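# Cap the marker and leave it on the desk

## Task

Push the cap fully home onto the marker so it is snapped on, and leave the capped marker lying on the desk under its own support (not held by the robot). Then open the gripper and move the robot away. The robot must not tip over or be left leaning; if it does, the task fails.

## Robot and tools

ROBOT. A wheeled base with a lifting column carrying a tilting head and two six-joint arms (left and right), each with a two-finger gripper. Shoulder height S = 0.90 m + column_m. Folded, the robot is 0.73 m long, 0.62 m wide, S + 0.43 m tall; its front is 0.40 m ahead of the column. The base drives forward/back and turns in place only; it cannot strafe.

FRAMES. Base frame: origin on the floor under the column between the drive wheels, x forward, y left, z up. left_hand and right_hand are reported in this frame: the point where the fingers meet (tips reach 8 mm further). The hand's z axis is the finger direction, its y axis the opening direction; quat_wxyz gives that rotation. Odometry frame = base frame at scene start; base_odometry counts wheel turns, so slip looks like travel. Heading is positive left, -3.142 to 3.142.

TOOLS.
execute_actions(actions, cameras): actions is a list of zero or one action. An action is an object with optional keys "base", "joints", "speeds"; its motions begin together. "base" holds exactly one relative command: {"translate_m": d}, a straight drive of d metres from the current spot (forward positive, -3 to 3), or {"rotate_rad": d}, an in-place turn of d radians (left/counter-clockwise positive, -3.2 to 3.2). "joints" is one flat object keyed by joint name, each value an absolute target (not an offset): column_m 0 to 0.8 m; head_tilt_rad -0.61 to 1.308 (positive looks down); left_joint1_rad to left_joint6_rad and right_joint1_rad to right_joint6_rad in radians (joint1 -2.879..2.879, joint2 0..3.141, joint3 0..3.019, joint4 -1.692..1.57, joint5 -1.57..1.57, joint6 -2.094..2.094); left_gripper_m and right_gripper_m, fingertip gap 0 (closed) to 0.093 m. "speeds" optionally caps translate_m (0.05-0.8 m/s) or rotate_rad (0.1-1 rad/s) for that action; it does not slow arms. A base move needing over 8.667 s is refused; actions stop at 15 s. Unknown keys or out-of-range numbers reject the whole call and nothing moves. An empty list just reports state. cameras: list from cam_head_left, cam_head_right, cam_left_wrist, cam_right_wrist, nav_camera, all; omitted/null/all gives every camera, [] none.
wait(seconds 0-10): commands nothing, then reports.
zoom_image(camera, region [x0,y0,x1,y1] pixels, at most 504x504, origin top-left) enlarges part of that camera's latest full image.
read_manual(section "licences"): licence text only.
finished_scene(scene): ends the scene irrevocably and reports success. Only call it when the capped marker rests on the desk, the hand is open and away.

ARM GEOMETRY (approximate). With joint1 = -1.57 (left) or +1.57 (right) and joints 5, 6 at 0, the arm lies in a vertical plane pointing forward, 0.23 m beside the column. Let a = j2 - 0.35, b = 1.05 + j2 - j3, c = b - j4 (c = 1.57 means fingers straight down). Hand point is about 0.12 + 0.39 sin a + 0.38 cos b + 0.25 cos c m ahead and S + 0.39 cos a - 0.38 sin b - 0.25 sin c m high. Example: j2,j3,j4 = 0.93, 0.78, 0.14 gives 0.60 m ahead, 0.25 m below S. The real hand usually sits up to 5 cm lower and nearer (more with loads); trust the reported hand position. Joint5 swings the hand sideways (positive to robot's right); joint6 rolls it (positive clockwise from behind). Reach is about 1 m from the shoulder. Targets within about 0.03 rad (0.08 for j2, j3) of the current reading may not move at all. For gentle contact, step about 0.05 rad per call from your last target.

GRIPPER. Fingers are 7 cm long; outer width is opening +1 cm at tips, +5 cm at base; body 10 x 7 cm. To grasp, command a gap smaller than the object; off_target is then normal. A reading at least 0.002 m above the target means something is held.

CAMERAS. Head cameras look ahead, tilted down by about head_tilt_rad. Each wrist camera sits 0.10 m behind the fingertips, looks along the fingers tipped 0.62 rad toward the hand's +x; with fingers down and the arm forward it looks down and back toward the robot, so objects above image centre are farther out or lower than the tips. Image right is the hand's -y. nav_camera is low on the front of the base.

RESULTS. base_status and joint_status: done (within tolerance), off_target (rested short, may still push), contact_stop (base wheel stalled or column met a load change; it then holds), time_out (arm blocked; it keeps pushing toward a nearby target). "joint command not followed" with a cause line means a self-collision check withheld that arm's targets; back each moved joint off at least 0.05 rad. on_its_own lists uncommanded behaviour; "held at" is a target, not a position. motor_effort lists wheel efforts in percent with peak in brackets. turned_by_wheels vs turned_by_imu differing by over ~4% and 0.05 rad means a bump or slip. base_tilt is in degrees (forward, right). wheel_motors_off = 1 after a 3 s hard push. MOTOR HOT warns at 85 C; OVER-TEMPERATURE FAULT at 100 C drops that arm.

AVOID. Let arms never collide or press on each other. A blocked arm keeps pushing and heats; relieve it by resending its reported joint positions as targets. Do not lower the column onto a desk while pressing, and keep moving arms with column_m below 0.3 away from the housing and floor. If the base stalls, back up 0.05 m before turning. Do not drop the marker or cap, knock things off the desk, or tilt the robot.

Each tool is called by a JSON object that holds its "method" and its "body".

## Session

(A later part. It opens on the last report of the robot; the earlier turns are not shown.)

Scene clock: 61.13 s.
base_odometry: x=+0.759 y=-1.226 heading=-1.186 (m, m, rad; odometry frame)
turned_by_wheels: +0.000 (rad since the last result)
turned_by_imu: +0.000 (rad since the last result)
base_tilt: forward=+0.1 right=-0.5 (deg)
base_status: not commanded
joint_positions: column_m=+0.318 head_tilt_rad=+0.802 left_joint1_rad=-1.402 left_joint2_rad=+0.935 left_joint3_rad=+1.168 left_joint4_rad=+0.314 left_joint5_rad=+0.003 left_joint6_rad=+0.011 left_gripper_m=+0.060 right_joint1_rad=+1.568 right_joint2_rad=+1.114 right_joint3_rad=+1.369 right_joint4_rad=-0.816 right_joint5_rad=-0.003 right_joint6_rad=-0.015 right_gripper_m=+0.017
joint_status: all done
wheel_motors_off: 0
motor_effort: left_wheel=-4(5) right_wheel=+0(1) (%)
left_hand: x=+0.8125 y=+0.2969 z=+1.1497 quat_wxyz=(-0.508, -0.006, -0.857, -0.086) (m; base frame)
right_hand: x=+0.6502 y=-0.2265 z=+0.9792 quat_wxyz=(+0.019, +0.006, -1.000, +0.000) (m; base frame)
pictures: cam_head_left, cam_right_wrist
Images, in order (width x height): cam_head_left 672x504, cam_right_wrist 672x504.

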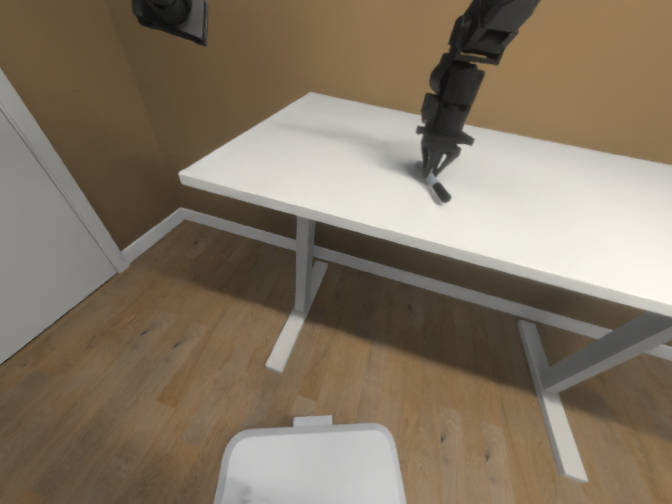

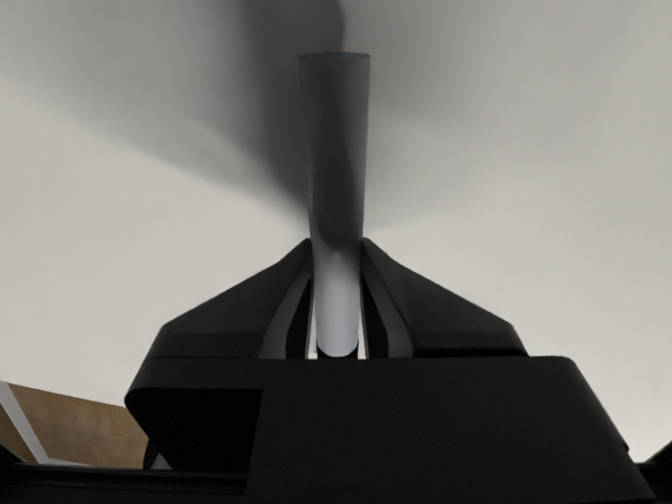

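{"method": "execute_actions", "body": {"actions": [{"joints":{"column_m":0.311}}], "cameras": []}}

{"method": "execute_actions", "body": {"actions": [{"joints":{"right_gripper_m":0.06}}], "cameras": []}}

{"method": "execute_actions", "body": {"actions": [{"joints":{"column_m":0.45}}], "cameras": ["cam_head_left"]}}

{"method": "finished_scene", "body": {"scene": 1}}

Scene clock: 61.87 s.
base_odometry: x=+0.759 y=-1.226 heading=-1.186 (m, m, rad; odometry frame)
turned_by_wheels: +0.000 (rad since the last result)
turned_by_imu: +0.000 (rad since the last result)
base_tilt: forward=+0.1 right=-0.5 (deg)
base_status: not commanded
joint_positions: column_m=+0.311 head_tilt_rad=+0.802 left_joint1_rad=-1.402 left_joint2_rad=+0.935 left_joint3_rad=+1.168 left_joint4_rad=+0.314 left_joint5_rad=+0.003 left_joint6_rad=+0.011 left_gripper_m=+0.060 right_joint1_rad=+1.568 right_joint2_rad=+1.112 right_joint3_rad=+1.369 right_joint4_rad=-0.816 right_joint5_rad=-0.003 right_joint6_rad=-0.015 right_gripper_m=+0.017
joint_status: all done
wheel_motors_off: 0
motor_effort: left_wheel=-5(4) right_wheel=+1(0) (%)
left_hand: x=+0.8125 y=+0.2969 z=+1.1427 quat_wxyz=(-0.508, -0.006, -0.857, -0.086) (m; base frame)
right_hand: x=+0.6508 y=-0.2265 z=+0.9734 quat_wxyz=(+0.018, +0.006, -1.000, +0.000) (m; base frame)
pictures: none
No camera images: the call's "cameras" was empty. Leave "cameras" out to get every camera's image.

Scene clock: 62.50 s.
base_odometry: x=+0.759 y=-1.226 heading=-1.186 (m, m, rad; odometry frame)
turned_by_wheels: +0.000 (rad since the last result)
turned_by_imu: +0.000 (rad since the last result)
base_tilt: forward=+0.0 right=-0.5 (deg)
base_status: not commanded
joint_positions: column_m=+0.311 head_tilt_rad=+0.802 left_joint1_rad=-1.402 left_joint2_rad=+0.935 left_joint3_rad=+1.168 left_joint4_rad=+0.314 left_joint5_rad=+0.003 left_joint6_rad=+0.011 left_gripper_m=+0.060 right_joint1_rad=+1.568 right_joint2_rad=+1.112 right_joint3_rad=+1.369 right_joint4_rad=-0.816 right_joint5_rad=-0.003 right_joint6_rad=-0.015 right_gripper_m=+0.060
joint_status: all done
wheel_motors_off: 0
motor_effort: left_wheel=-4(5) right_wheel=+1(1) (%)
left_hand: x=+0.8125 y=+0.2969 z=+1.1427 quat_wxyz=(-0.508, -0.006, -0.857, -0.086) (m; base frame)
right_hand: x=+0.6508 y=-0.2265 z=+0.9734 quat_wxyz=(+0.018, +0.006, -1.000, +0.000) (m; base frame)
pictures: none
No camera images: the call's "cameras" was empty. Leave "cameras" out to get every camera's image.

Scene clock: 64.90 s.
base_odometry: x=+0.759 y=-1.226 heading=-1.186 (m, m, rad; odometry frame)
turned_by_wheels: +0.000 (rad since the last result)
turned_by_imu: +0.000 (rad since the last result)
base_tilt: forward=+0.0 right=-0.4 (deg)
base_status: not commanded
joint_positions: column_m=+0.450 head_tilt_rad=+0.802 left_joint1_rad=-1.402 left_joint2_rad=+0.935 left_joint3_rad=+1.168 left_joint4_rad=+0.314 left_joint5_rad=+0.003 left_joint6_rad=+0.011 left_gripper_m=+0.060 right_joint1_rad=+1.568 right_joint2_rad=+1.112 right_joint3_rad=+1.369 right_joint4_rad=-0.816 right_joint5_rad=-0.003 right_joint6_rad=-0.015 right_gripper_m=+0.060
joint_status: all done
wheel_motors_off: 0
motor_effort: left_wheel=-4(5) right_wheel=+1(1) (%)
left_hand: x=+0.8125 y=+0.2969 z=+1.2816 quat_wxyz=(-0.508, -0.006, -0.857, -0.086) (m; base frame)
right_hand: x=+0.6509 y=-0.2265 z=+1.1125 quat_wxyz=(+0.017, +0.006, -1.000, +0.000) (m; base frame)
pictures: cam_head_left
Images, in order (width x height): cam_head_left 672x504.

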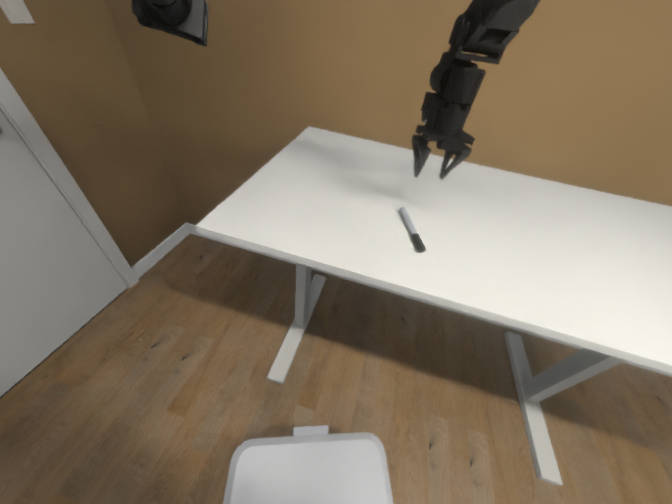

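The scene is finished: the task was done.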